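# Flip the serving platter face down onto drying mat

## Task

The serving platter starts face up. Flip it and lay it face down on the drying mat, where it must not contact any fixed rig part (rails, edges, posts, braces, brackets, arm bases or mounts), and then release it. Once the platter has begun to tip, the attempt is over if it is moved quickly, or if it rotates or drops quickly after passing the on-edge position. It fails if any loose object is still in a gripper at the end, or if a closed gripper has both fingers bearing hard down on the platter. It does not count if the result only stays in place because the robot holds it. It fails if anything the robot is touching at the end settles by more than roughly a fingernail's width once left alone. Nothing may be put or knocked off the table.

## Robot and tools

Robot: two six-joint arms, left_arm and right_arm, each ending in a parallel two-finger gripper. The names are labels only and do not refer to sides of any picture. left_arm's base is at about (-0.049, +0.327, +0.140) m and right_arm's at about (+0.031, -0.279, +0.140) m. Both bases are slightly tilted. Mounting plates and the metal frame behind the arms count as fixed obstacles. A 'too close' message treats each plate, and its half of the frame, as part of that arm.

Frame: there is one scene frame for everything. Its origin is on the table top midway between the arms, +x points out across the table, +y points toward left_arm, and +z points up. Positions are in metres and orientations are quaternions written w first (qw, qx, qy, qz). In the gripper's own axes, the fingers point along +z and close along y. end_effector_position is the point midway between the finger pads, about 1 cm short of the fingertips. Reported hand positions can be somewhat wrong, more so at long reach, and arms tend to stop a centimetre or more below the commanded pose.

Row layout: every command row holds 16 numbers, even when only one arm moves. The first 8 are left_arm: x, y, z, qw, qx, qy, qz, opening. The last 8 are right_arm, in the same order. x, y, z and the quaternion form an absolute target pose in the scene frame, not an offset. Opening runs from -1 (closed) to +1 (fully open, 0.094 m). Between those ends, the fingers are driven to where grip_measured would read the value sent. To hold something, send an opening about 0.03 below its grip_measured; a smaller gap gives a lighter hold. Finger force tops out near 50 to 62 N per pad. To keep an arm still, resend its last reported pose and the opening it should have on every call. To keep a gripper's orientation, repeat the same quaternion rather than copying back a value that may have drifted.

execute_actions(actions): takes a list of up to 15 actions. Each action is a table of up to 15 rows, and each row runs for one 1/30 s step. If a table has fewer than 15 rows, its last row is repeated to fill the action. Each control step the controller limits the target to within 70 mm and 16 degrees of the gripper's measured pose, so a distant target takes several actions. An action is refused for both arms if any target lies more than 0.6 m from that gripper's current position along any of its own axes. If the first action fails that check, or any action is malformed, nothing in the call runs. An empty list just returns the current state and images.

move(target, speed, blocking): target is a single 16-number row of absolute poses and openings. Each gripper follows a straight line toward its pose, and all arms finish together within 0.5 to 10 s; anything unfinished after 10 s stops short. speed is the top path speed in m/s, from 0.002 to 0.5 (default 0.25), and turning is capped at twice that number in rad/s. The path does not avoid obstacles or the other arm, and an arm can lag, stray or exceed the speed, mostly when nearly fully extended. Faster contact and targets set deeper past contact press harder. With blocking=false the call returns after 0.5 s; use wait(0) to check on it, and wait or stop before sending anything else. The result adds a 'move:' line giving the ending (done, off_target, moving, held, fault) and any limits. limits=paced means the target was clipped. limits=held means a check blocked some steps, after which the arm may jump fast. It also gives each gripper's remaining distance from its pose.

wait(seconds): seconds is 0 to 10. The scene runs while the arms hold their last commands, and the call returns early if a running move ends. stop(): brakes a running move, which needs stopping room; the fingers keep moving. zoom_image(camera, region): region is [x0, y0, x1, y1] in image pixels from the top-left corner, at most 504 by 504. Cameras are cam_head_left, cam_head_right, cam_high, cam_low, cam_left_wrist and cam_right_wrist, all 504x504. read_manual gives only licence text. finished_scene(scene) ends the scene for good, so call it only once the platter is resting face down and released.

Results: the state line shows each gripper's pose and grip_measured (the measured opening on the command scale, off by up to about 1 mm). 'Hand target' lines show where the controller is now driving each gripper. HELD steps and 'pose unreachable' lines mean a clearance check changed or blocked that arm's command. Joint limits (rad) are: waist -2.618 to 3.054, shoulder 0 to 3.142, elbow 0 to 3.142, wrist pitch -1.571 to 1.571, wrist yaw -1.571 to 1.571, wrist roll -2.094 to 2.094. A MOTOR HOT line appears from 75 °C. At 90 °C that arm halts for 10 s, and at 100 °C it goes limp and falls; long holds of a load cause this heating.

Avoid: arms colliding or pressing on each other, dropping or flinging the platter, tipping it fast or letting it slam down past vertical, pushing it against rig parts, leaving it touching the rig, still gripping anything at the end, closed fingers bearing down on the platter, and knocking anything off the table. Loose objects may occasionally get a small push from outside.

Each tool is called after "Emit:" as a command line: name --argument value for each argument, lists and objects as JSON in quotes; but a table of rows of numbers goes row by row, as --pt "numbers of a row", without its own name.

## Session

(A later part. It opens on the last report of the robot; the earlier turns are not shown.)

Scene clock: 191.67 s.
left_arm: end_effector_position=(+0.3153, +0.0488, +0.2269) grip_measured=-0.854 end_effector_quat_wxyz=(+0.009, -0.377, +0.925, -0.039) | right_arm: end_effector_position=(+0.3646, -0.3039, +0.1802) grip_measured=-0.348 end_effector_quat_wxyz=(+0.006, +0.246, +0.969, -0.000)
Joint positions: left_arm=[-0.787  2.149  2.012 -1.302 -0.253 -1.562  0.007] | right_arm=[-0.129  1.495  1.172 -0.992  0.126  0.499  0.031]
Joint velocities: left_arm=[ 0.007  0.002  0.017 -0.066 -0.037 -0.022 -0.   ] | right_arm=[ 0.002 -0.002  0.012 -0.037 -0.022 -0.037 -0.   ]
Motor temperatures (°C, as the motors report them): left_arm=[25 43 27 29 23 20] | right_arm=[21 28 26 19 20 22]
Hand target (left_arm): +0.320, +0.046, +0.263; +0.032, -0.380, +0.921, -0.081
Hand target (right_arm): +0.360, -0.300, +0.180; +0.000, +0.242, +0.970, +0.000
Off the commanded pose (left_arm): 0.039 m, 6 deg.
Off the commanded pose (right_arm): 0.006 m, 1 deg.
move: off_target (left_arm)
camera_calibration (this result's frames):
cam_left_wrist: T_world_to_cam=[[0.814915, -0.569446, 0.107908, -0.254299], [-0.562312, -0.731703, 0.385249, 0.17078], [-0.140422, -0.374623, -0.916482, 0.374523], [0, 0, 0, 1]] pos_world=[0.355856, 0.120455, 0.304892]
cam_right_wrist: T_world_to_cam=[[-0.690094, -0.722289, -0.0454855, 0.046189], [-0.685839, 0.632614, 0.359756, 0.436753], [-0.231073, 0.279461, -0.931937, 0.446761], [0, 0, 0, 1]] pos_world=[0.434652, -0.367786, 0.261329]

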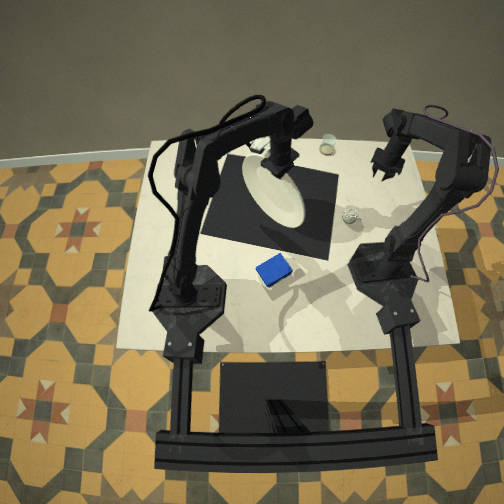

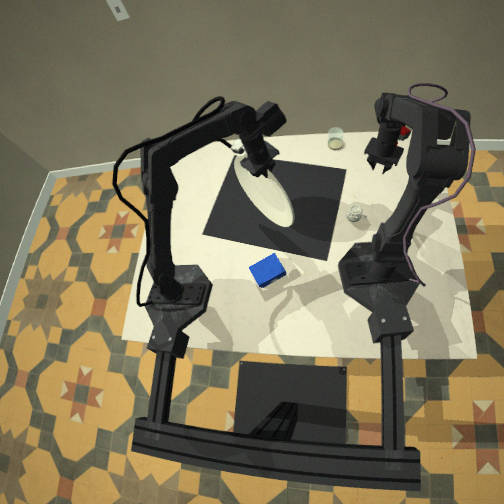

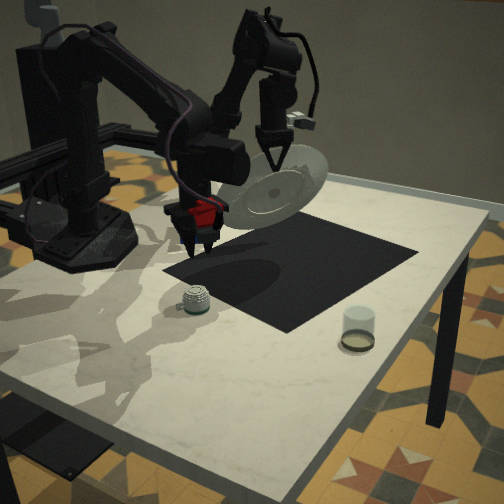

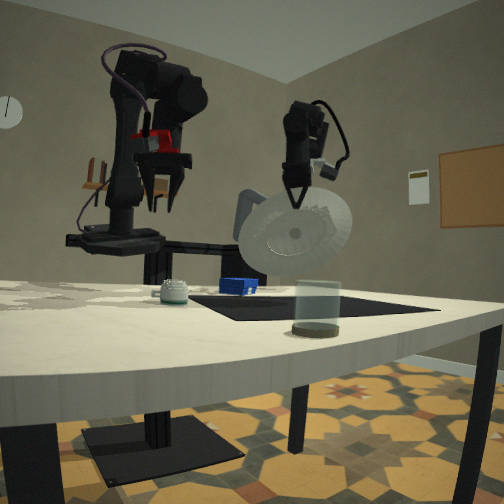

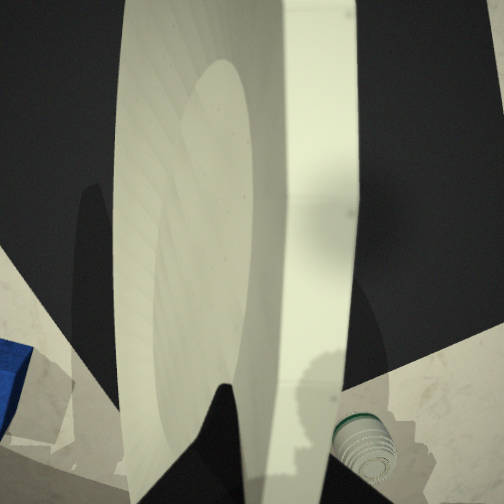

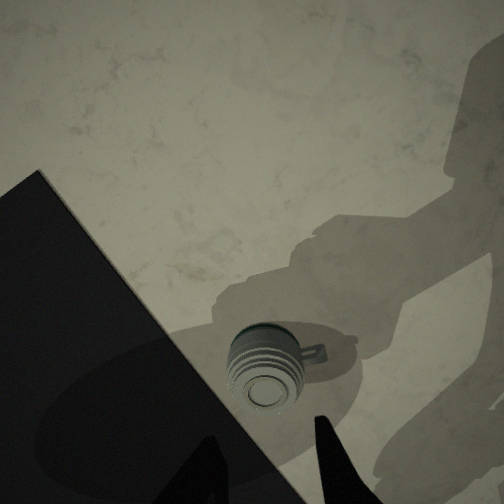

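Emit:
move --target '[0.414,-0.019,0.24,0.1372,-0.3573,0.8626,-0.3311,-0.96,0.36,-0.30,0.18,0,0.242,0.97,0,-0.35]' --speed 0.08

Scene clock: 212.63 s.
left_arm: end_effector_position=(+0.3807, +0.0079, +0.1811) grip_measured=-0.854 end_effector_quat_wxyz=(+0.094, -0.356, +0.899, -0.236) | right_arm: end_effector_position=(+0.3646, -0.3039, +0.1802) grip_measured=-0.348 end_effector_quat_wxyz=(+0.006, +0.246, +0.969, -0.000)
Joint positions: left_arm=[-0.706  2.065  1.595 -0.507 -0.184 -1.361  0.007] | right_arm=[-0.129  1.495  1.172 -0.992  0.126  0.499  0.031]
Joint velocities: left_arm=[ 0.002  0.002 -0.007  0.022 -0.051  0.066 -0.001] | right_arm=[-0.012 -0.027  0.007 -0.066 -0.037  0.037  0.   ]
Motor temperatures (°C, as the motors report them): left_arm=[25 44 26 30 23 20] | right_arm=[21 28 26 19 20 22]
Hand target (left_arm): +0.409, -0.014, +0.242; +0.134, -0.352, +0.865, -0.331
Hand target (right_arm): +0.360, -0.300, +0.180; +0.000, +0.242, +0.970, +0.000
Off the commanded pose (left_arm): 0.073 m, 13 deg.
Off the commanded pose (right_arm): 0.006 m, 1 deg.
move: off_target (left_arm); limits=paced
camera_calibration (this result's frames):
cam_left_wrist: T_world_to_cam=[[0.707793, -0.487519, 0.511228, -0.358793], [-0.696792, -0.600881, 0.391692, 0.244336], [0.11623, -0.633456, -0.764999, 0.203296], [0, 0, 0, 1]] pos_world=[0.400573, 0.100678, 0.243242]
cam_right_wrist: T_world_to_cam=[[-0.690094, -0.722289, -0.0454855, 0.046189], [-0.685839, 0.632614, 0.359756, 0.436753], [-0.231073, 0.279461, -0.931937, 0.446761], [0, 0, 0, 1]] pos_world=[0.434652, -0.367786, 0.261329]

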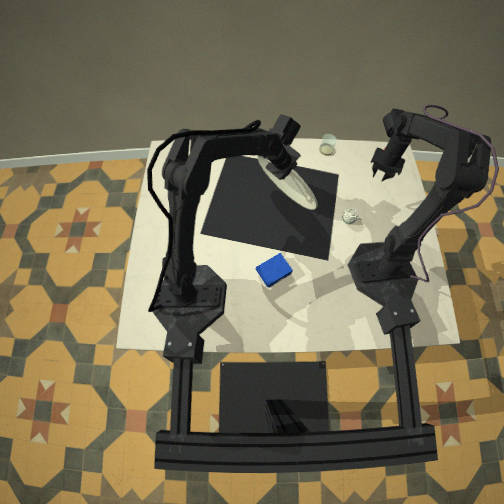

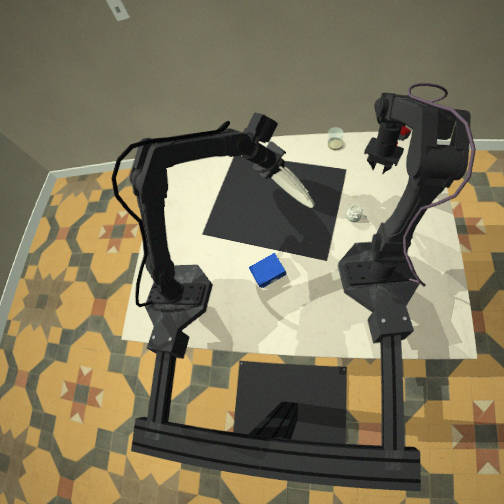

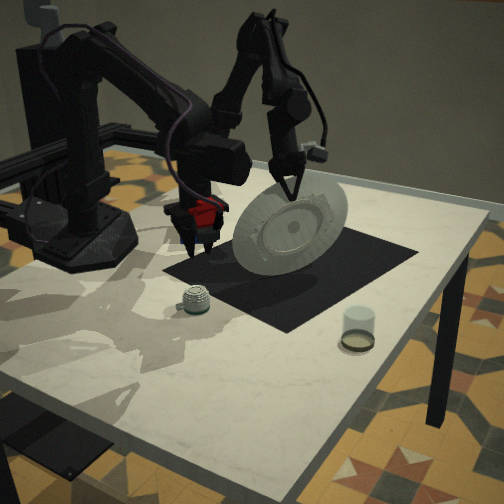

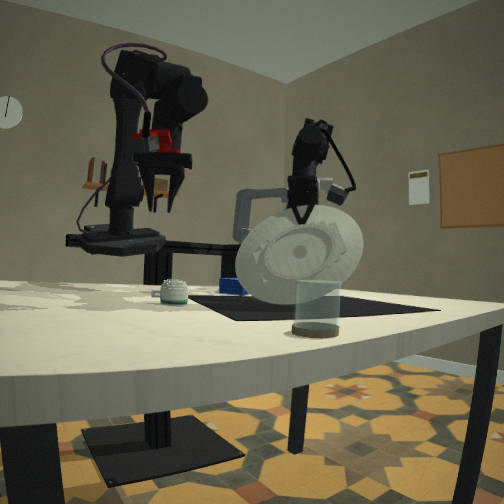

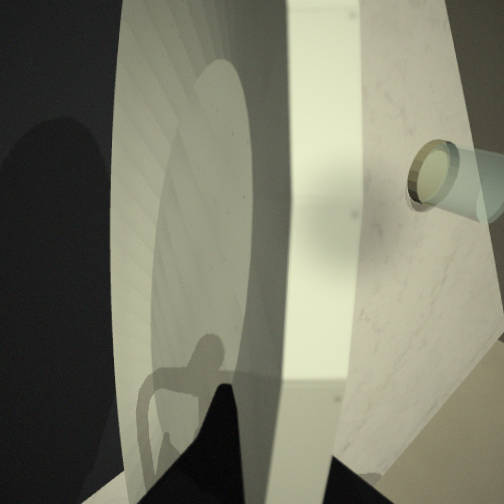

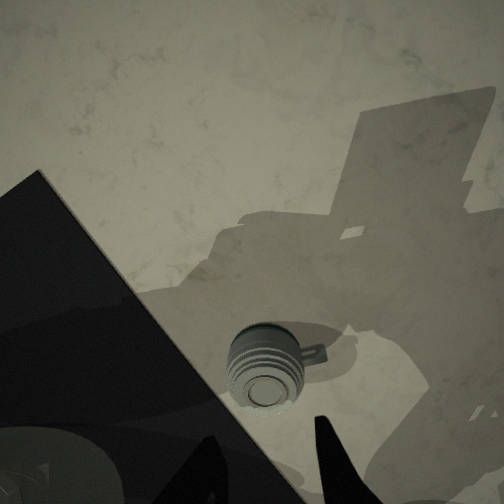

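Emit:
execute_actions --actions '[[[0.392,-0.003,0.228,0.1340,-0.3585,0.8654,-0.3235,-0.96,0.36,-0.30,0.18,0,0.242,0.97,0,-0.35]],[[0.380,0.009,0.216,0.1495,-0.3523,0.8504,-0.3610,-0.96,0.36,-0.30,0.18,0,0.242,0.97,0,-0.35]],[[0.368,0.021,0.207,0.1648,-0.3454,0.8339,-0.3977,-0.96,0.36,-0.30,0.18,0,0.242,0.97,0,-0.35]],[[0.358,0.031,0.199,0.1797,-0.3379,0.8157,-0.4338,-0.96,0.36,-0.30,0.18,0,0.242,0.97,0,-0.35]]]'

Scene clock: 231.07 s.
left_arm: end_effector_position=(+0.3388, +0.0474, +0.1619) grip_measured=-0.854 end_effector_quat_wxyz=(+0.152, -0.351, +0.848, -0.365) | right_arm: end_effector_position=(+0.3646, -0.3039, +0.1802) grip_measured=-0.348 end_effector_quat_wxyz=(+0.006, +0.246, +0.969, -0.000)
Joint positions: left_arm=[-0.662  1.799  0.903  0.223 -0.103 -1.31   0.007] | right_arm=[-0.129  1.495  1.172 -0.992  0.126  0.499  0.031]
Joint velocities: left_arm=[ 0.007  0.017 -0.017 -0.007  0.022  0.051 -0.   ] | right_arm=[ 0.002 -0.027 -0.002 -0.051 -0.022 -0.037 -0.   ]
Motor temperatures (°C, as the motors report them): left_arm=[25 44 27 34 23 20] | right_arm=[21 28 26 19 20 22]
Hand target (left_arm): +0.356, +0.033, +0.200; +0.179, -0.336, +0.818, -0.431
Hand target (right_arm): +0.360, -0.300, +0.180; +0.000, +0.242, +0.970, +0.000
Off the commanded pose (left_arm): 0.045 m, 9 deg.
Off the commanded pose (right_arm): 0.006 m, 1 deg.
Step readings (end_effector_position; steps 1 to 15: 1st action; 16 to 30: 2nd action; 31 to 45: 3rd action; 46 to 60: 4th action):
0: left_arm (+0.3807, +0.0076, +0.1810) | right_arm (+0.3646, -0.3039, +0.1802)
1: left_arm (+0.3794, +0.0083, +0.1796) | right_arm (+0.3646, -0.3039, +0.1802)
2: left_arm (+0.3770, +0.0099, +0.1782) | right_arm (+0.3646, -0.3039, +0.1802)
4: left_arm (+0.3712, +0.0143, +0.1757) | right_arm (+0.3646, -0.3039, +0.1802)
8: left_arm (+0.3677, +0.0183, +0.1763) | right_arm (+0.3646, -0.3039, +0.1802)
15: left_arm (+0.3677, +0.0183, +0.1760) | right_arm (+0.3646, -0.3039, +0.1802)
16: left_arm (+0.3667, +0.0191, +0.1750) | right_arm (+0.3646, -0.3039, +0.1802)
17: left_arm (+0.3633, +0.0216, +0.1735) | right_arm (+0.3646, -0.3039, +0.1802)
19: left_arm (+0.3586, +0.0265, +0.1727) | right_arm (+0.3646, -0.3039, +0.1802)
23: left_arm (+0.3567, +0.0285, +0.1724) | right_arm (+0.3646, -0.3039, +0.1802)
30: left_arm (+0.3563, +0.0285, +0.1723) | right_arm (+0.3646, -0.3039, +0.1802)
31: left_arm (+0.3552, +0.0293, +0.1717) | right_arm (+0.3646, -0.3039, +0.1802)
32: left_arm (+0.3522, +0.0318, +0.1697) | right_arm (+0.3646, -0.3039, +0.1802)
34: left_arm (+0.3482, +0.0370, +0.1682) | right_arm (+0.3646, -0.3039, +0.1802)
38: left_arm (+0.3472, +0.0390, +0.1674) | right_arm (+0.3646, -0.3039, +0.1802)
45: left_arm (+0.3469, +0.0388, +0.1675) | right_arm (+0.3646, -0.3039, +0.1802)
46: left_arm (+0.3456, +0.0395, +0.1668) | right_arm (+0.3646, -0.3039, +0.1802)
47: left_arm (+0.3428, +0.0416, +0.1646) | right_arm (+0.3646, -0.3039, +0.1802)
49: left_arm (+0.3398, +0.0463, +0.1625) | right_arm (+0.3646, -0.3039, +0.1802)
53: left_arm (+0.3391, +0.0475, +0.1619) | right_arm (+0.3646, -0.3039, +0.1802)
60: end_effector_position above
camera_calibration (this result's frames):
cam_left_wrist: T_world_to_cam=[[0.589214, -0.331172, 0.736988, -0.303823], [-0.758005, -0.542373, 0.362297, 0.269106], [0.27974, -0.772112, -0.570604, 0.138223], [0, 0, 0, 1]] pos_world=[0.344334, 0.152062, 0.205288]
cam_right_wrist: T_world_to_cam=[[-0.690094, -0.722289, -0.0454855, 0.046189], [-0.685839, 0.632614, 0.359756, 0.436753], [-0.231073, 0.279461, -0.931937, 0.446761], [0, 0, 0, 1]] pos_world=[0.434652, -0.367786, 0.261329]

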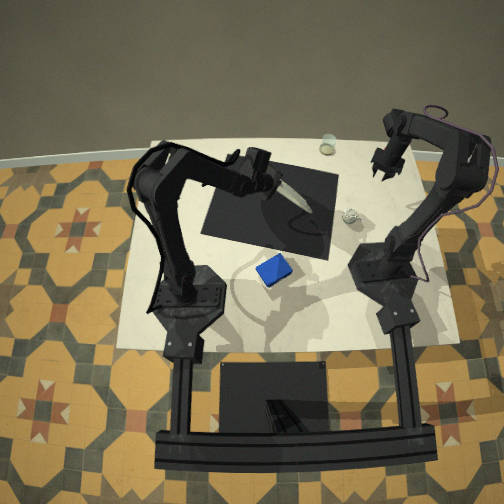

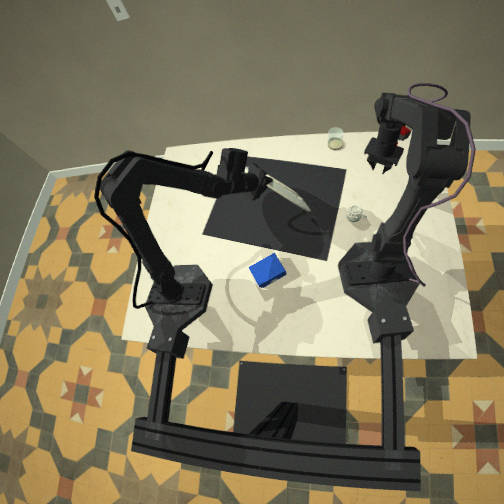

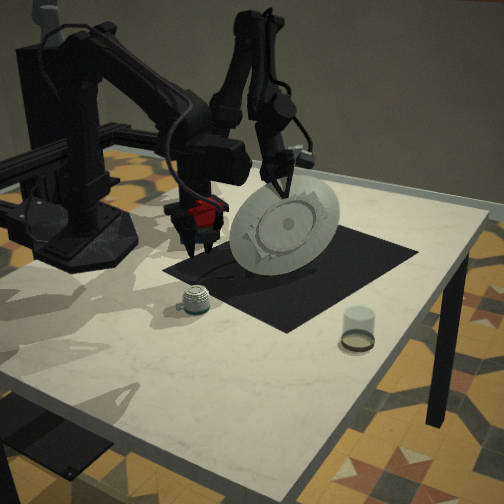

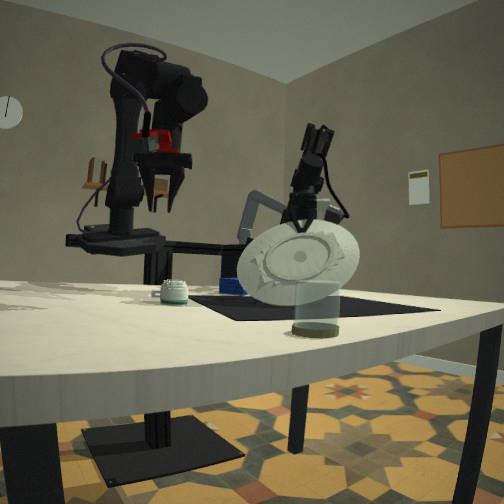

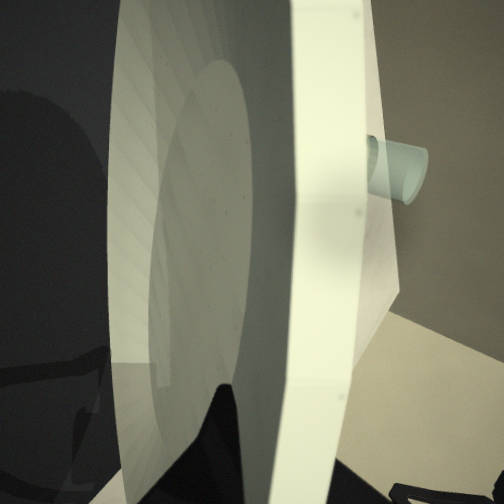

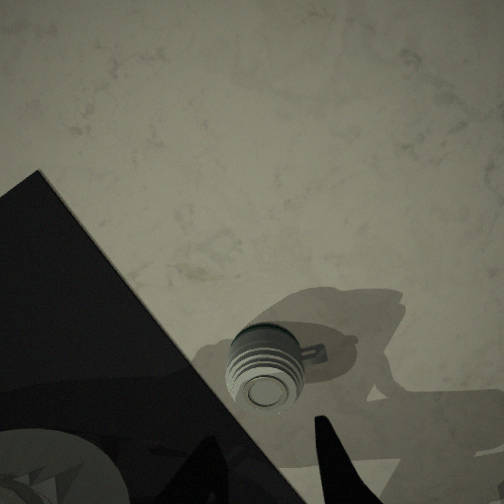

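Emit:
execute_actions --actions '[[[0.348,0.040,0.188,0.1942,-0.3297,0.7960,-0.4689,-0.96,0.36,-0.30,0.18,0,0.242,0.97,0,-0.35]],[[0.338,0.050,0.175,0.2112,-0.3191,0.7704,-0.5099,-0.96,0.36,-0.30,0.18,0,0.242,0.97,0,-0.35]],[[0.329,0.059,0.162,0.2250,-0.3096,0.7474,-0.5431,-0.96,0.36,-0.30,0.18,0,0.242,0.97,0,-0.35]]]'

Scene clock: 243.20 s.
left_arm: end_effector_position=(+0.3156, +0.0736, +0.1344) grip_measured=-0.855 end_effector_quat_wxyz=(+0.203, -0.334, +0.778, -0.492) | right_arm: end_effector_position=(+0.3646, -0.3039, +0.1802) grip_measured=-0.348 end_effector_quat_wxyz=(+0.006, +0.246, +0.969, -0.000)
Joint positions: left_arm=[-0.569  1.947  0.517  1.057  0.057 -1.278  0.007] | right_arm=[-0.129  1.495  1.172 -0.992  0.126  0.499  0.031]
Joint velocities: left_arm=[ 0.012  0.056 -0.007 -0.037  0.081  0.037 -0.001] | right_arm=[ 0.002  0.007 -0.022 -0.081 -0.007  0.007  0.001]
Motor temperatures (°C, as the motors report them): left_arm=[25 41 26 37 23 21] | right_arm=[21 28 26 19 20 22]
Hand target (left_arm): +0.327, +0.060, +0.163; +0.225, -0.308, +0.750, -0.541
Hand target (right_arm): +0.360, -0.300, +0.180; +0.000, +0.242, +0.970, +0.000
Off the commanded pose (left_arm): 0.034 m, 8 deg.
Off the commanded pose (right_arm): 0.006 m, 1 deg.
Step readings (end_effector_position; steps 1 to 15: 1st action; 16 to 30: 2nd action; 31 to 45: 3rd action):
0: left_arm (+0.3388, +0.0474, +0.1619) | right_arm (+0.3646, -0.3039, +0.1802)
1: left_arm (+0.3375, +0.0482, +0.1609) | right_arm (+0.3646, -0.3039, +0.1802)
2: left_arm (+0.3351, +0.0501, +0.1583) | right_arm (+0.3646, -0.3039, +0.1802)
4: left_arm (+0.3327, +0.0545, +0.1555) | right_arm (+0.3646, -0.3039, +0.1802)
8: left_arm (+0.3314, +0.0561, +0.1550) | right_arm (+0.3646, -0.3039, +0.1802)
15: left_arm (+0.3308, +0.0565, +0.1549) | right_arm (+0.3646, -0.3039, +0.1802)
16: left_arm (+0.3295, +0.0576, +0.1538) | right_arm (+0.3646, -0.3039, +0.1802)
17: left_arm (+0.3270, +0.0599, +0.1518) | right_arm (+0.3646, -0.3039, +0.1802)
19: left_arm (+0.3231, +0.0651, +0.1474) | right_arm (+0.3646, -0.3039, +0.1802)
23: left_arm (+0.3224, +0.0662, +0.1465) | right_arm (+0.3646, -0.3039, +0.1802)
30: left_arm (+0.3217, +0.0666, +0.1460) | right_arm (+0.3646, -0.3039, +0.1802)
31: left_arm (+0.3205, +0.0675, +0.1447) | right_arm (+0.3646, -0.3039, +0.1802)
32: left_arm (+0.3191, +0.0686, +0.1412) | right_arm (+0.3646, -0.3039, +0.1802)
34: left_arm (+0.3177, +0.0720, +0.1377) | right_arm (+0.3646, -0.3039, +0.1802)
38: left_arm (+0.3162, +0.0733, +0.1364) | right_arm (+0.3646, -0.3039, +0.1802)
45: end_effector_position above
camera_calibration (this result's frames):
cam_left_wrist: T_world_to_cam=[[0.42028, -0.135124, 0.897277, -0.243897], [-0.819658, -0.48074, 0.311528, 0.297449], [0.389262, -0.866389, -0.312801, 0.0869292], [0, 0, 0, 1]] pos_world=[0.312474, 0.185354, 0.153371]
cam_right_wrist: T_world_to_cam=[[-0.690094, -0.722289, -0.0454855, 0.046189], [-0.685839, 0.632614, 0.359756, 0.436753], [-0.231073, 0.279461, -0.931937, 0.446761], [0, 0, 0, 1]] pos_world=[0.434652, -0.367786, 0.261329]

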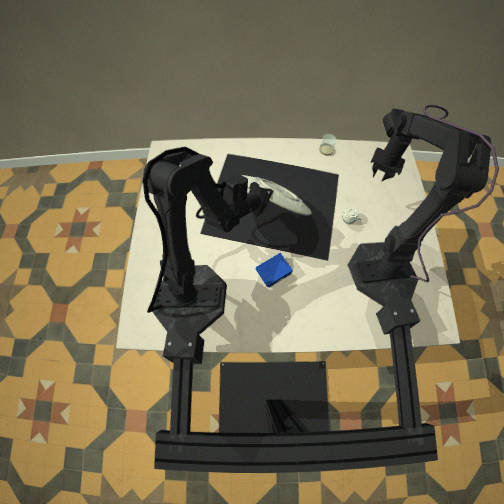

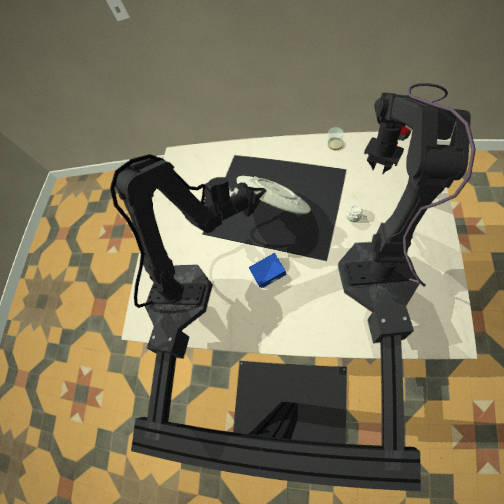

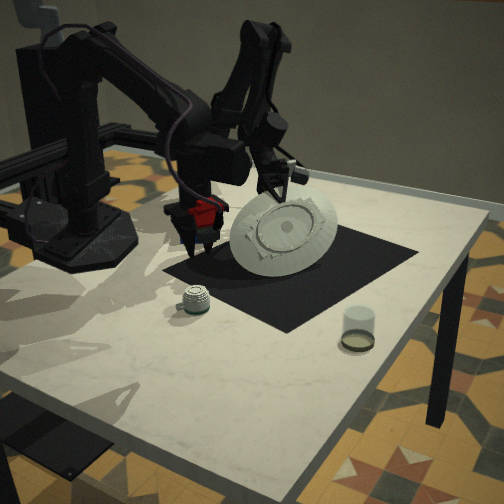

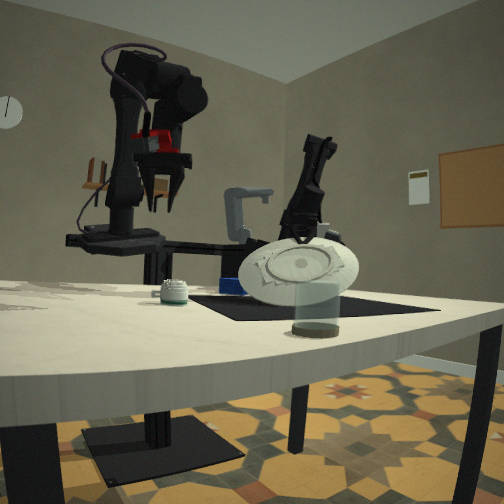

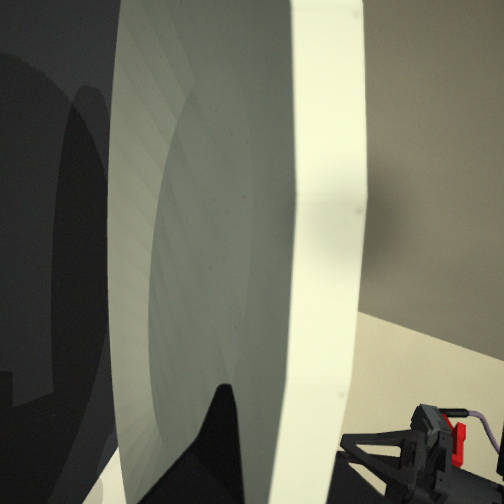

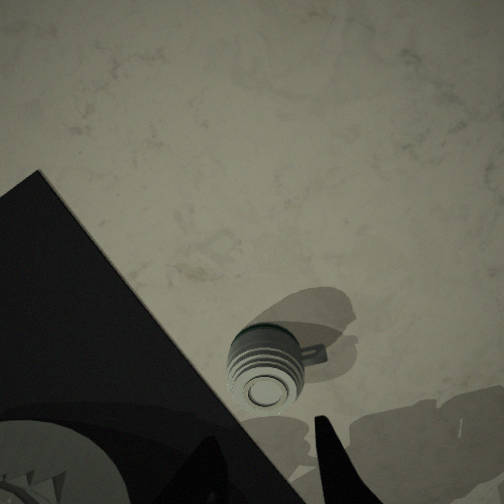

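Emit:
execute_actions --actions '[[[0.319,0.069,0.149,0.2382,-0.2995,0.7230,-0.5751,-0.96,0.36,-0.30,0.18,0,0.242,0.97,0,-0.35]],[[0.312,0.076,0.137,0.2460,-0.2931,0.7077,-0.5939,-0.96,0.36,-0.30,0.18,0,0.242,0.97,0,-0.35]]]'

Scene clock: 250.83 s.
left_arm: end_effector_position=(+0.3083, +0.0832, +0.1164) grip_measured=-0.855 end_effector_quat_wxyz=(+0.220, -0.318, +0.743, -0.546) | right_arm: end_effector_position=(+0.3646, -0.3039, +0.1802) grip_measured=-0.348 end_effector_quat_wxyz=(+0.006, +0.246, +0.969, -0.000)
Joint positions: left_arm=[-0.503  2.191  0.458  1.487  0.172 -1.276  0.007] | right_arm=[-0.129  1.495  1.172 -0.992  0.126  0.499  0.031]
Joint velocities: left_arm=[ 0.012  0.002 -0.002  0.007 -0.007  0.037  0.001] | right_arm=[-0.002  0.017 -0.007 -0.051  0.022 -0.11  -0.   ]
Motor temperatures (°C, as the motors report them): left_arm=[24 39 26 39 23 21] | right_arm=[21 28 26 19 20 22]
Hand target (left_arm): +0.312, +0.076, +0.137; +0.234, -0.293, +0.723, -0.580
Hand target (right_arm): +0.360, -0.300, +0.180; +0.000, +0.242, +0.970, +0.000
Off the commanded pose (left_arm): 0.022 m, 8 deg.
Off the commanded pose (right_arm): 0.006 m, 1 deg.
joint sent to its limit (left arm) — the command would take joint 4 (wrist pitch) past its upper limit, so that joint was sent only as far as its limit.
Step readings (end_effector_position; steps 1 to 15: 1st action; 16 to 30: 2nd action):
0: left_arm (+0.3156, +0.0733, +0.1339) | right_arm (+0.3646, -0.3039, +0.1802)
1: left_arm (+0.3148, +0.0740, +0.1327) | right_arm (+0.3646, -0.3039, +0.1802)
2: left_arm (+0.3136, +0.0749, +0.1289) | right_arm (+0.3646, -0.3039, +0.1802)
4: left_arm (+0.3123, +0.0784, +0.1256) | right_arm (+0.3646, -0.3039, +0.1802)
8: left_arm (+0.3103, +0.0798, +0.1236) | right_arm (+0.3646, -0.3039, +0.1802)
15: left_arm (+0.3098, +0.0795, +0.1219) | right_arm (+0.3646, -0.3039, +0.1802)
16: left_arm (+0.3093, +0.0799, +0.1209) | right_arm (+0.3646, -0.3039, +0.1802)
17: left_arm (+0.3089, +0.0804, +0.1187) | right_arm (+0.3646, -0.3039, +0.1802)
19: left_arm (+0.3082, +0.0827, +0.1166) | right_arm (+0.3646, -0.3039, +0.1802)
23: left_arm (+0.3083, +0.0831, +0.1164) | right_arm (+0.3646, -0.3039, +0.1802)
30: end_effector_position above
camera_calibration (this result's frames):
cam_left_wrist: T_world_to_cam=[[0.333832, -0.0444579, 0.941584, -0.209485], [-0.850829, -0.444192, 0.280683, 0.311812], [0.405766, -0.894828, -0.186112, 0.0750132], [0, 0, 0, 1]] pos_world=[0.304794, 0.196315, 0.123688]
cam_right_wrist: T_world_to_cam=[[-0.690094, -0.722289, -0.0454855, 0.046189], [-0.685839, 0.632614, 0.359756, 0.436753], [-0.231073, 0.279461, -0.931937, 0.446761], [0, 0, 0, 1]] pos_world=[0.434652, -0.367786, 0.261329]

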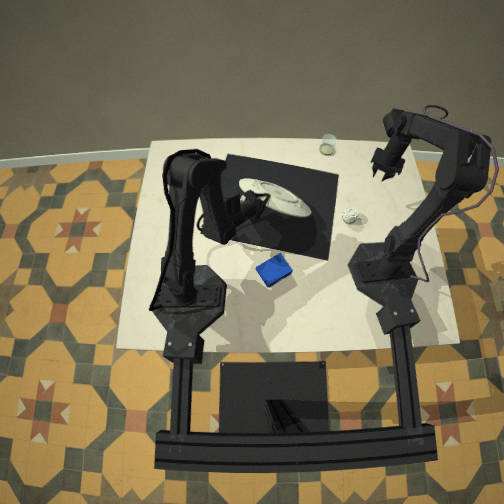

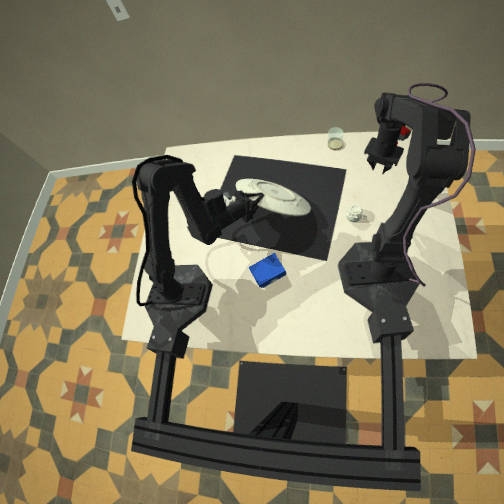

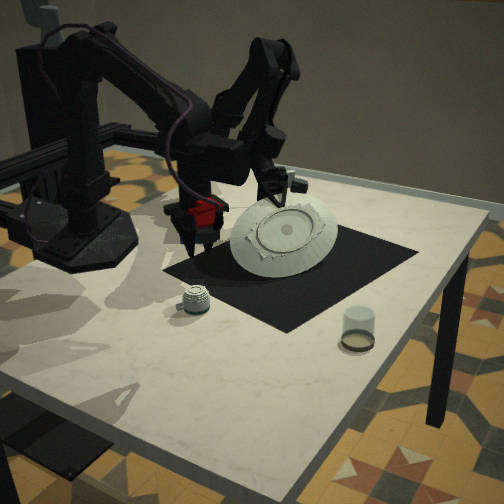

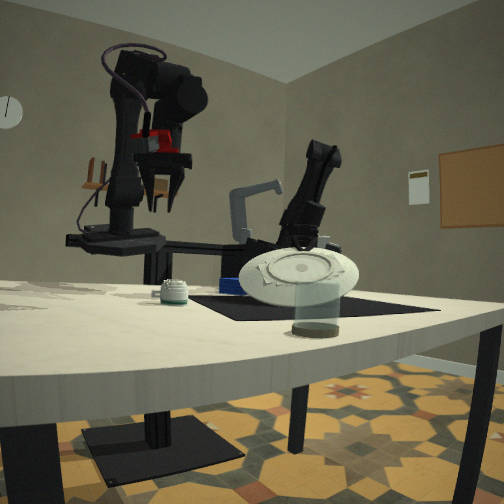

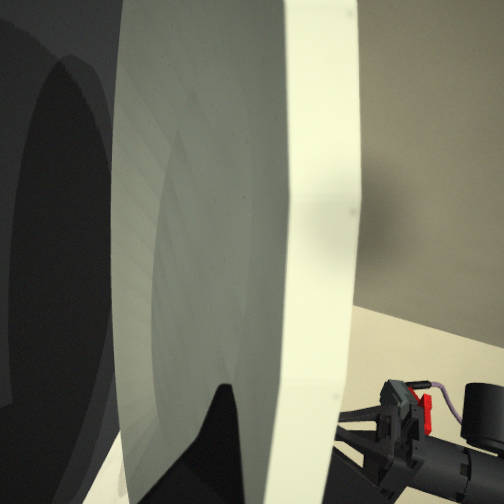

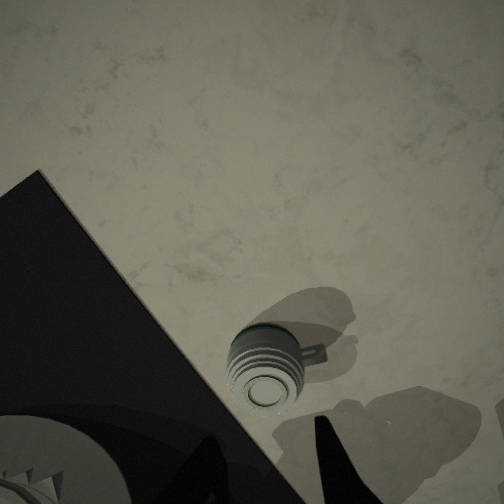

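Emit:
execute_actions --actions '[[[0.310,0.078,0.132,0.2408,-0.2974,0.7180,-0.5814,-0.83,0.35,-0.26,0.17,0,0.242,0.97,0,-0.35]],[[0.307,0.081,0.122,0.2356,-0.3016,0.7280,-0.5688,-0.72,0.34,-0.22,0.155,0,0.242,0.97,0,-0.35]],[[0.304,0.084,0.111,0.2276,-0.3077,0.7427,-0.5495,-0.58,0.33,-0.18,0.14,0,0.242,0.97,0,-0.35]],[[0.301,0.087,0.100,0.2195,-0.3135,0.7569,-0.5299,-0.42,0.32,-0.14,0.13,0,0.242,0.97,0,-0.35]]]'

Emit:
zoom_image --camera "cam_high" --region '[170, 130, 400, 330]'

Scene clock: 279.23 s.
left_arm: end_effector_position=(+0.2992, +0.0917, +0.0862) grip_measured=-0.422 end_effector_quat_wxyz=(+0.207, -0.333, +0.766, -0.510) | right_arm: end_effector_position=(+0.3119, -0.1408, +0.1273) grip_measured=-0.348 end_effector_quat_wxyz=(-0.015, +0.234, +0.972, -0.002)
Joint positions: left_arm=[-0.49   2.241  0.453  1.453  0.147 -1.265  0.027] | right_arm=[ 0.436  1.68   1.036 -0.809  0.214  1.046  0.031]
Joint velocities: left_arm=[-0.007  0.017 -0.012 -0.007 -0.037 -0.022  0.   ] | right_arm=[-0.012  0.017  0.002  0.051  0.037  0.022  0.001]
Motor temperatures (°C, as the motors report them): left_arm=[24 36 25 40 23 20] | right_arm=[21 28 26 19 20 22]
Hand target (left_arm): +0.301, +0.087, +0.100; +0.219, -0.314, +0.757, -0.529
Hand target (right_arm): +0.320, -0.140, +0.130; -0.000, +0.242, +0.970, +0.001
Off the commanded pose (left_arm): 0.015 m, 4 deg.
Off the commanded pose (right_arm): 0.009 m, 2 deg.
Step readings (end_effector_position; steps 1 to 15: 1st action; 16 to 30: 2nd action; 31 to 45: 3rd action; 46 to 60: 4th action):
0: left_arm (+0.3083, +0.0832, +0.1164) | right_arm (+0.3646, -0.3039, +0.1802)
1: left_arm (+0.3084, +0.0832, +0.1166) | right_arm (+0.3640, -0.3006, +0.1787)
2: left_arm (+0.3085, +0.0832, +0.1169) | right_arm (+0.3614, -0.2912, +0.1768)
4: left_arm (+0.3083, +0.0832, +0.1165) | right_arm (+0.3519, -0.2688, +0.1724)
8: left_arm (+0.3086, +0.0836, +0.1164) | right_arm (+0.3464, -0.2575, +0.1701)
15: left_arm (+0.3089, +0.0838, +0.1164) | right_arm (+0.3470, -0.2580, +0.1701)
16: left_arm (+0.3088, +0.0840, +0.1161) | right_arm (+0.3470, -0.2552, +0.1688)
17: left_arm (+0.3085, +0.0841, +0.1150) | right_arm (+0.3456, -0.2470, +0.1674)
19: left_arm (+0.3074, +0.0858, +0.1123) | right_arm (+0.3383, -0.2275, +0.1629)
23: left_arm (+0.3070, +0.0856, +0.1121) | right_arm (+0.3341, -0.2182, +0.1561)
30: left_arm (+0.3070, +0.0856, +0.1121) | right_arm (+0.3372, -0.2185, +0.1559)
31: left_arm (+0.3069, +0.0857, +0.1117) | right_arm (+0.3371, -0.2157, +0.1550)
32: left_arm (+0.3067, +0.0862, +0.1102) | right_arm (+0.3358, -0.2077, +0.1538)
34: left_arm (+0.3052, +0.0871, +0.1053) | right_arm (+0.3297, -0.1884, +0.1494)
38: left_arm (+0.3032, +0.0878, +0.0999) | right_arm (+0.3251, -0.1785, +0.1410)
45: left_arm (+0.3033, +0.0880, +0.0997) | right_arm (+0.3273, -0.1785, +0.1406)
46: left_arm (+0.3031, +0.0882, +0.0990) | right_arm (+0.3267, -0.1759, +0.1401)
47: left_arm (+0.3029, +0.0887, +0.0976) | right_arm (+0.3250, -0.1684, +0.1392)
49: left_arm (+0.3016, +0.0901, +0.0930) | right_arm (+0.3175, -0.1500, +0.1352)
53: left_arm (+0.3001, +0.0912, +0.0885) | right_arm (+0.3110, -0.1408, +0.1274)
60: end_effector_position above
camera_calibration (this result's frames):
cam_left_wrist: T_world_to_cam=[[0.398797, -0.100671, 0.911497, -0.189323], [-0.825983, -0.471234, 0.309338, 0.308878], [0.398387, -0.876244, -0.271079, 0.0885107], [0, 0, 0, 1]] pos_world=[0.295368, 0.204052, 0.101013]
cam_right_wrist: T_world_to_cam=[[-0.674675, -0.737777, -0.0223142, 0.115319], [-0.684566, 0.614138, 0.392687, 0.309254], [-0.276011, 0.280211, -0.919402, 0.352182], [0, 0, 0, 1]] pos_world=[0.386714, -0.203531, 0.20493]

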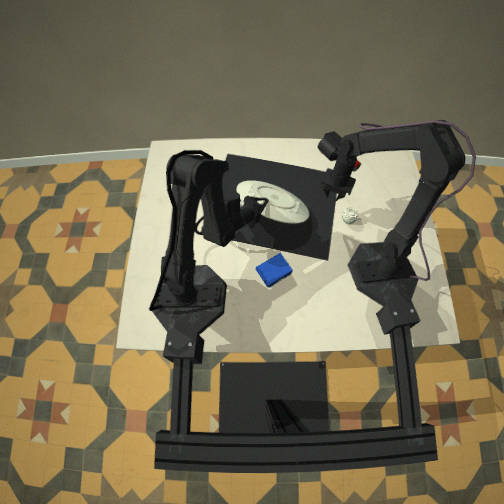

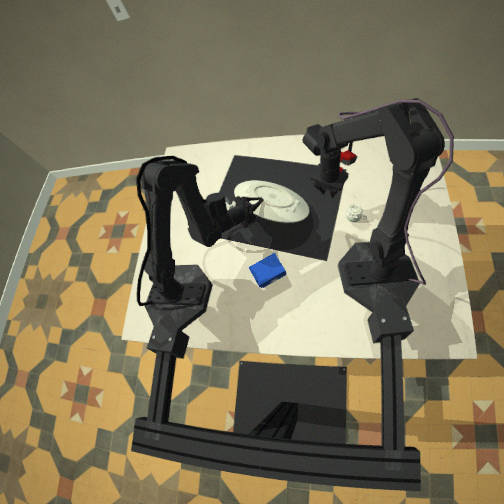

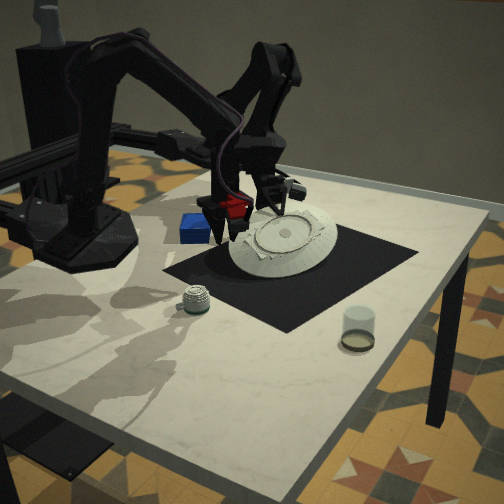

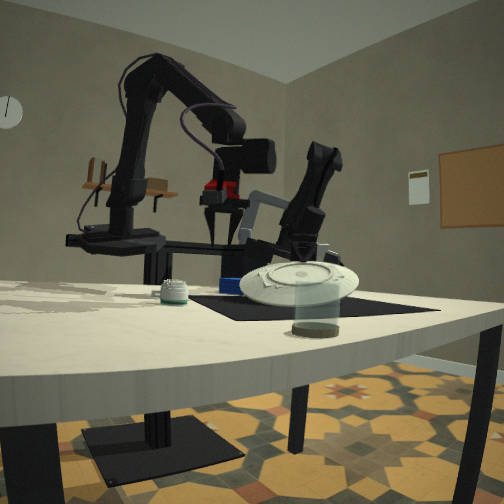

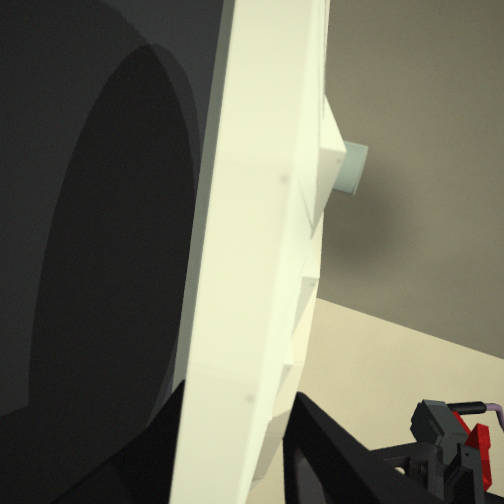

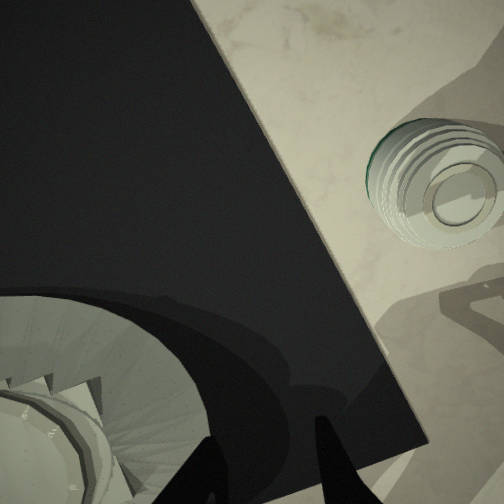

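Region (170, 130, 400, 330) of cam_high's 504x504 image, scaled by 2.191, with more detail than that image has; it fills the top 438 rows of this view, and the rest is white.

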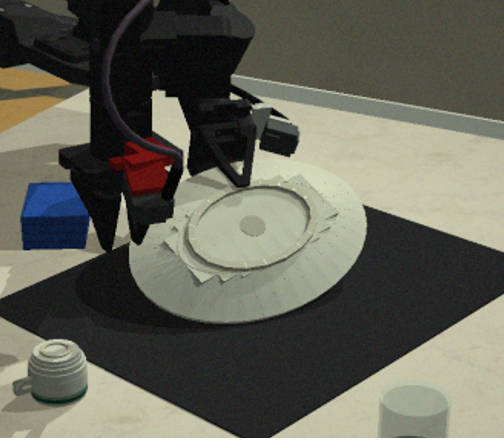

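Good. Continue lowering.

Emit:
execute_actions --actions '[[[0.298,0.090,0.089,0.2112,-0.3191,0.7704,-0.5099,-0.24,0.32,-0.14,0.13,0,0.242,0.97,0,-0.35]],[[0.295,0.093,0.078,0.2028,-0.3245,0.7835,-0.4896,-0.06,0.32,-0.14,0.13,0,0.242,0.97,0,-0.35]],[[0.292,0.096,0.067,0.1942,-0.3297,0.7960,-0.4689,0.12,0.32,-0.14,0.13,0,0.242,0.97,0,-0.35]],[[0.289,0.099,0.057,0.1855,-0.3347,0.8080,-0.4479,0.28,0.32,-0.14,0.13,0,0.242,0.97,0,-0.35]],[[0.286,0.102,0.049,0.1797,-0.3379,0.8157,-0.4338,0.32,0.32,-0.14,0.13,0,0.242,0.97,0,-0.35]]]'

Emit:
zoom_image --camera "cam_high" --region '[170, 130, 400, 330]'

Emit:
zoom_image --camera "cam_head_right" --region '[190, 140, 370, 280]'

Scene clock: 290.30 s.
left_arm: end_effector_position=(+0.2693, +0.1048, +0.0346) grip_measured=+0.317 end_effector_quat_wxyz=(+0.154, -0.344, +0.827, -0.417) | right_arm: end_effector_position=(+0.3124, -0.1410, +0.1273) grip_measured=-0.348 end_effector_quat_wxyz=(-0.013, +0.237, +0.971, -0.002)
Joint positions: left_arm=[-0.486  2.241  0.453  1.208  0.102 -1.224  0.062] | right_arm=[ 0.436  1.68   1.036 -0.808  0.217  1.053  0.031]
Joint velocities: left_arm=[-0.012  0.007 -0.002 -0.022 -0.007  0.022 -0.001] | right_arm=[-0.022  0.002  0.007  0.022 -0.095  0.037  0.001]
Motor temperatures (°C, as the motors report them): left_arm=[24 36 25 40 23 21] | right_arm=[21 28 26 19 20 22]
Hand target (left_arm): +0.286, +0.102, +0.049; +0.180, -0.338, +0.816, -0.434
Hand target (right_arm): +0.320, -0.140, +0.130; -0.000, +0.242, +0.970, +0.000
Off the commanded pose (left_arm): 0.022 m, 4 deg.
Off the commanded pose (right_arm): 0.008 m, 2 deg.
Step readings (end_effector_position; steps 1 to 15: 1st action; 16 to 30: 2nd action; 31 to 45: 3rd action; 46 to 60: 4th action; 61 to 75: 5th action):
0: left_arm (+0.2990, +0.0918, +0.0857) | right_arm (+0.3122, -0.1407, +0.1273)
1: left_arm (+0.2987, +0.0919, +0.0851) | right_arm (+0.3123, -0.1408, +0.1273)
2: left_arm (+0.2981, +0.0923, +0.0835) | right_arm (+0.3123, -0.1408, +0.1273)
4: left_arm (+0.2956, +0.0927, +0.0789) | right_arm (+0.3123, -0.1408, +0.1273)
8: left_arm (+0.2931, +0.0930, +0.0749) | right_arm (+0.3123, -0.1409, +0.1273)
15: left_arm (+0.2922, +0.0931, +0.0735) | right_arm (+0.3124, -0.1410, +0.1273)
16: left_arm (+0.2918, +0.0932, +0.0728) | right_arm (+0.3124, -0.1410, +0.1273)
17: left_arm (+0.2910, +0.0935, +0.0713) | right_arm (+0.3124, -0.1410, +0.1273)
19: left_arm (+0.2883, +0.0939, +0.0671) | right_arm (+0.3124, -0.1410, +0.1273)
23: left_arm (+0.2859, +0.0943, +0.0635) | right_arm (+0.3124, -0.1410, +0.1273)
30: left_arm (+0.2852, +0.0945, +0.0624) | right_arm (+0.3124, -0.1410, +0.1273)
31: left_arm (+0.2849, +0.0948, +0.0616) | right_arm (+0.3124, -0.1410, +0.1273)
32: left_arm (+0.2841, +0.0953, +0.0600) | right_arm (+0.3124, -0.1410, +0.1273)
34: left_arm (+0.2814, +0.0964, +0.0557) | right_arm (+0.3124, -0.1410, +0.1273)
38: left_arm (+0.2791, +0.0976, +0.0517) | right_arm (+0.3124, -0.1410, +0.1273)
45: left_arm (+0.2783, +0.0983, +0.0500) | right_arm (+0.3124, -0.1410, +0.1273)
46: left_arm (+0.2779, +0.0986, +0.0491) | right_arm (+0.3124, -0.1410, +0.1273)
47: left_arm (+0.2769, +0.0993, +0.0474) | right_arm (+0.3124, -0.1410, +0.1273)
49: left_arm (+0.2743, +0.1012, +0.0428) | right_arm (+0.3124, -0.1410, +0.1273)
53: left_arm (+0.2716, +0.1030, +0.0384) | right_arm (+0.3124, -0.1410, +0.1273)
60: left_arm (+0.2705, +0.1038, +0.0366) | right_arm (+0.3124, -0.1410, +0.1273)
61: left_arm (+0.2701, +0.1041, +0.0360) | right_arm (+0.3124, -0.1410, +0.1273)
62: left_arm (+0.2697, +0.1045, +0.0352) | right_arm (+0.3124, -0.1410, +0.1273)
64: left_arm (+0.2693, +0.1048, +0.0346) | right_arm (+0.3124, -0.1410, +0.1273)
68: left_arm (+0.2693, +0.1048, +0.0346) | right_arm (+0.3124, -0.1410, +0.1273)
75: end_effector_position above
camera_calibration (this result's frames):
cam_left_wrist: T_world_to_cam=[[0.546517, -0.260752, 0.795819, -0.14801], [-0.782696, -0.497008, 0.374659, 0.295103], [0.297835, -0.827642, -0.475713, 0.126978], [0, 0, 0, 1]] pos_world=[0.274048, 0.213167, 0.0676313]
cam_right_wrist: T_world_to_cam=[[-0.679271, -0.733537, -0.0226813, 0.117566], [-0.681522, 0.619036, 0.390286, 0.309734], [-0.272248, 0.280568, -0.920414, 0.351353], [0, 0, 0, 1]] pos_world=[0.386605, -0.204076, 0.205172]

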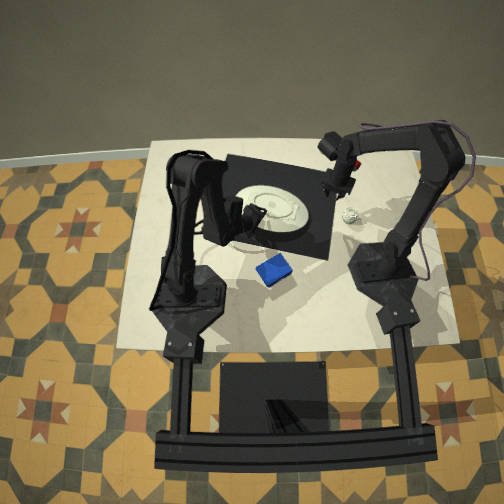

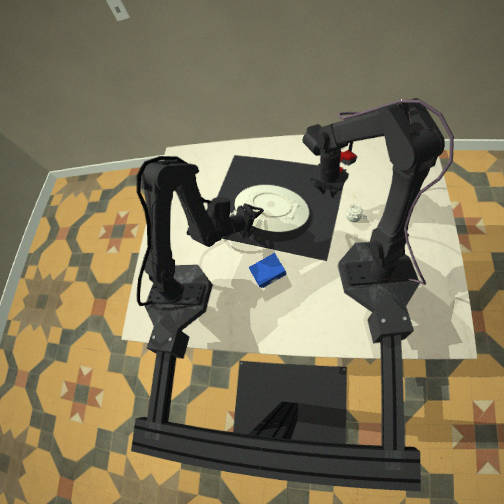

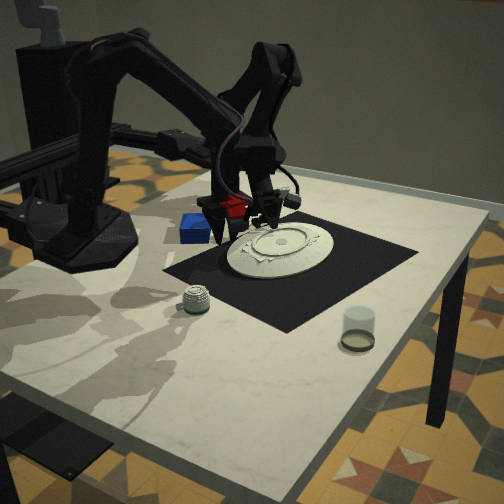

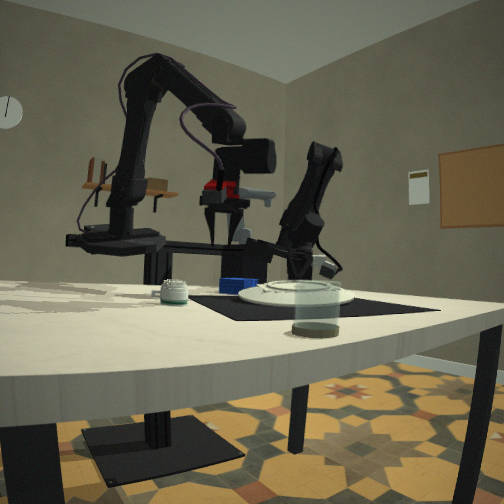

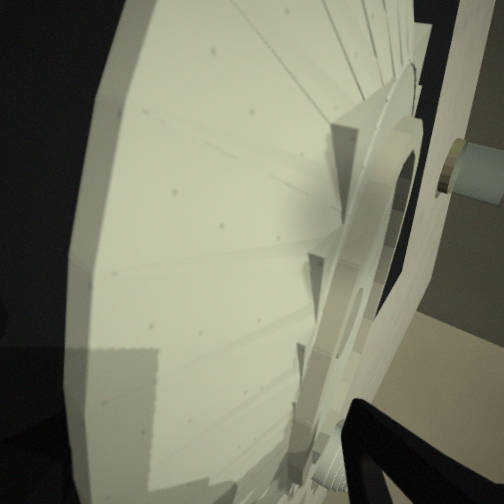

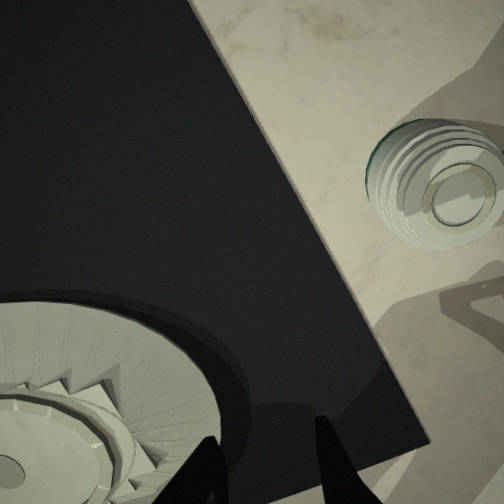

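Region (170, 130, 400, 330) of cam_high's 504x504 image, scaled by 2.191, with more detail than that image has; it fills the top 438 rows of this view, and the rest is white.

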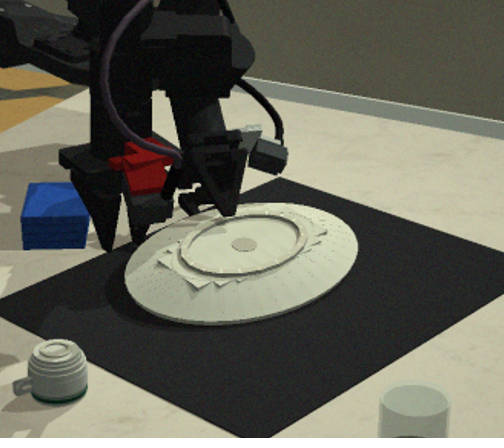

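Region (190, 140, 370, 280) of cam_head_right's 504x504 image, scaled by 2.800, with more detail than that image has.

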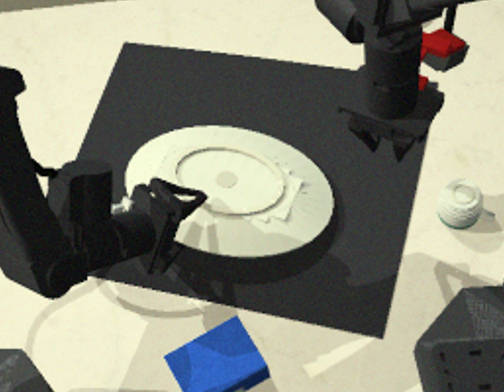

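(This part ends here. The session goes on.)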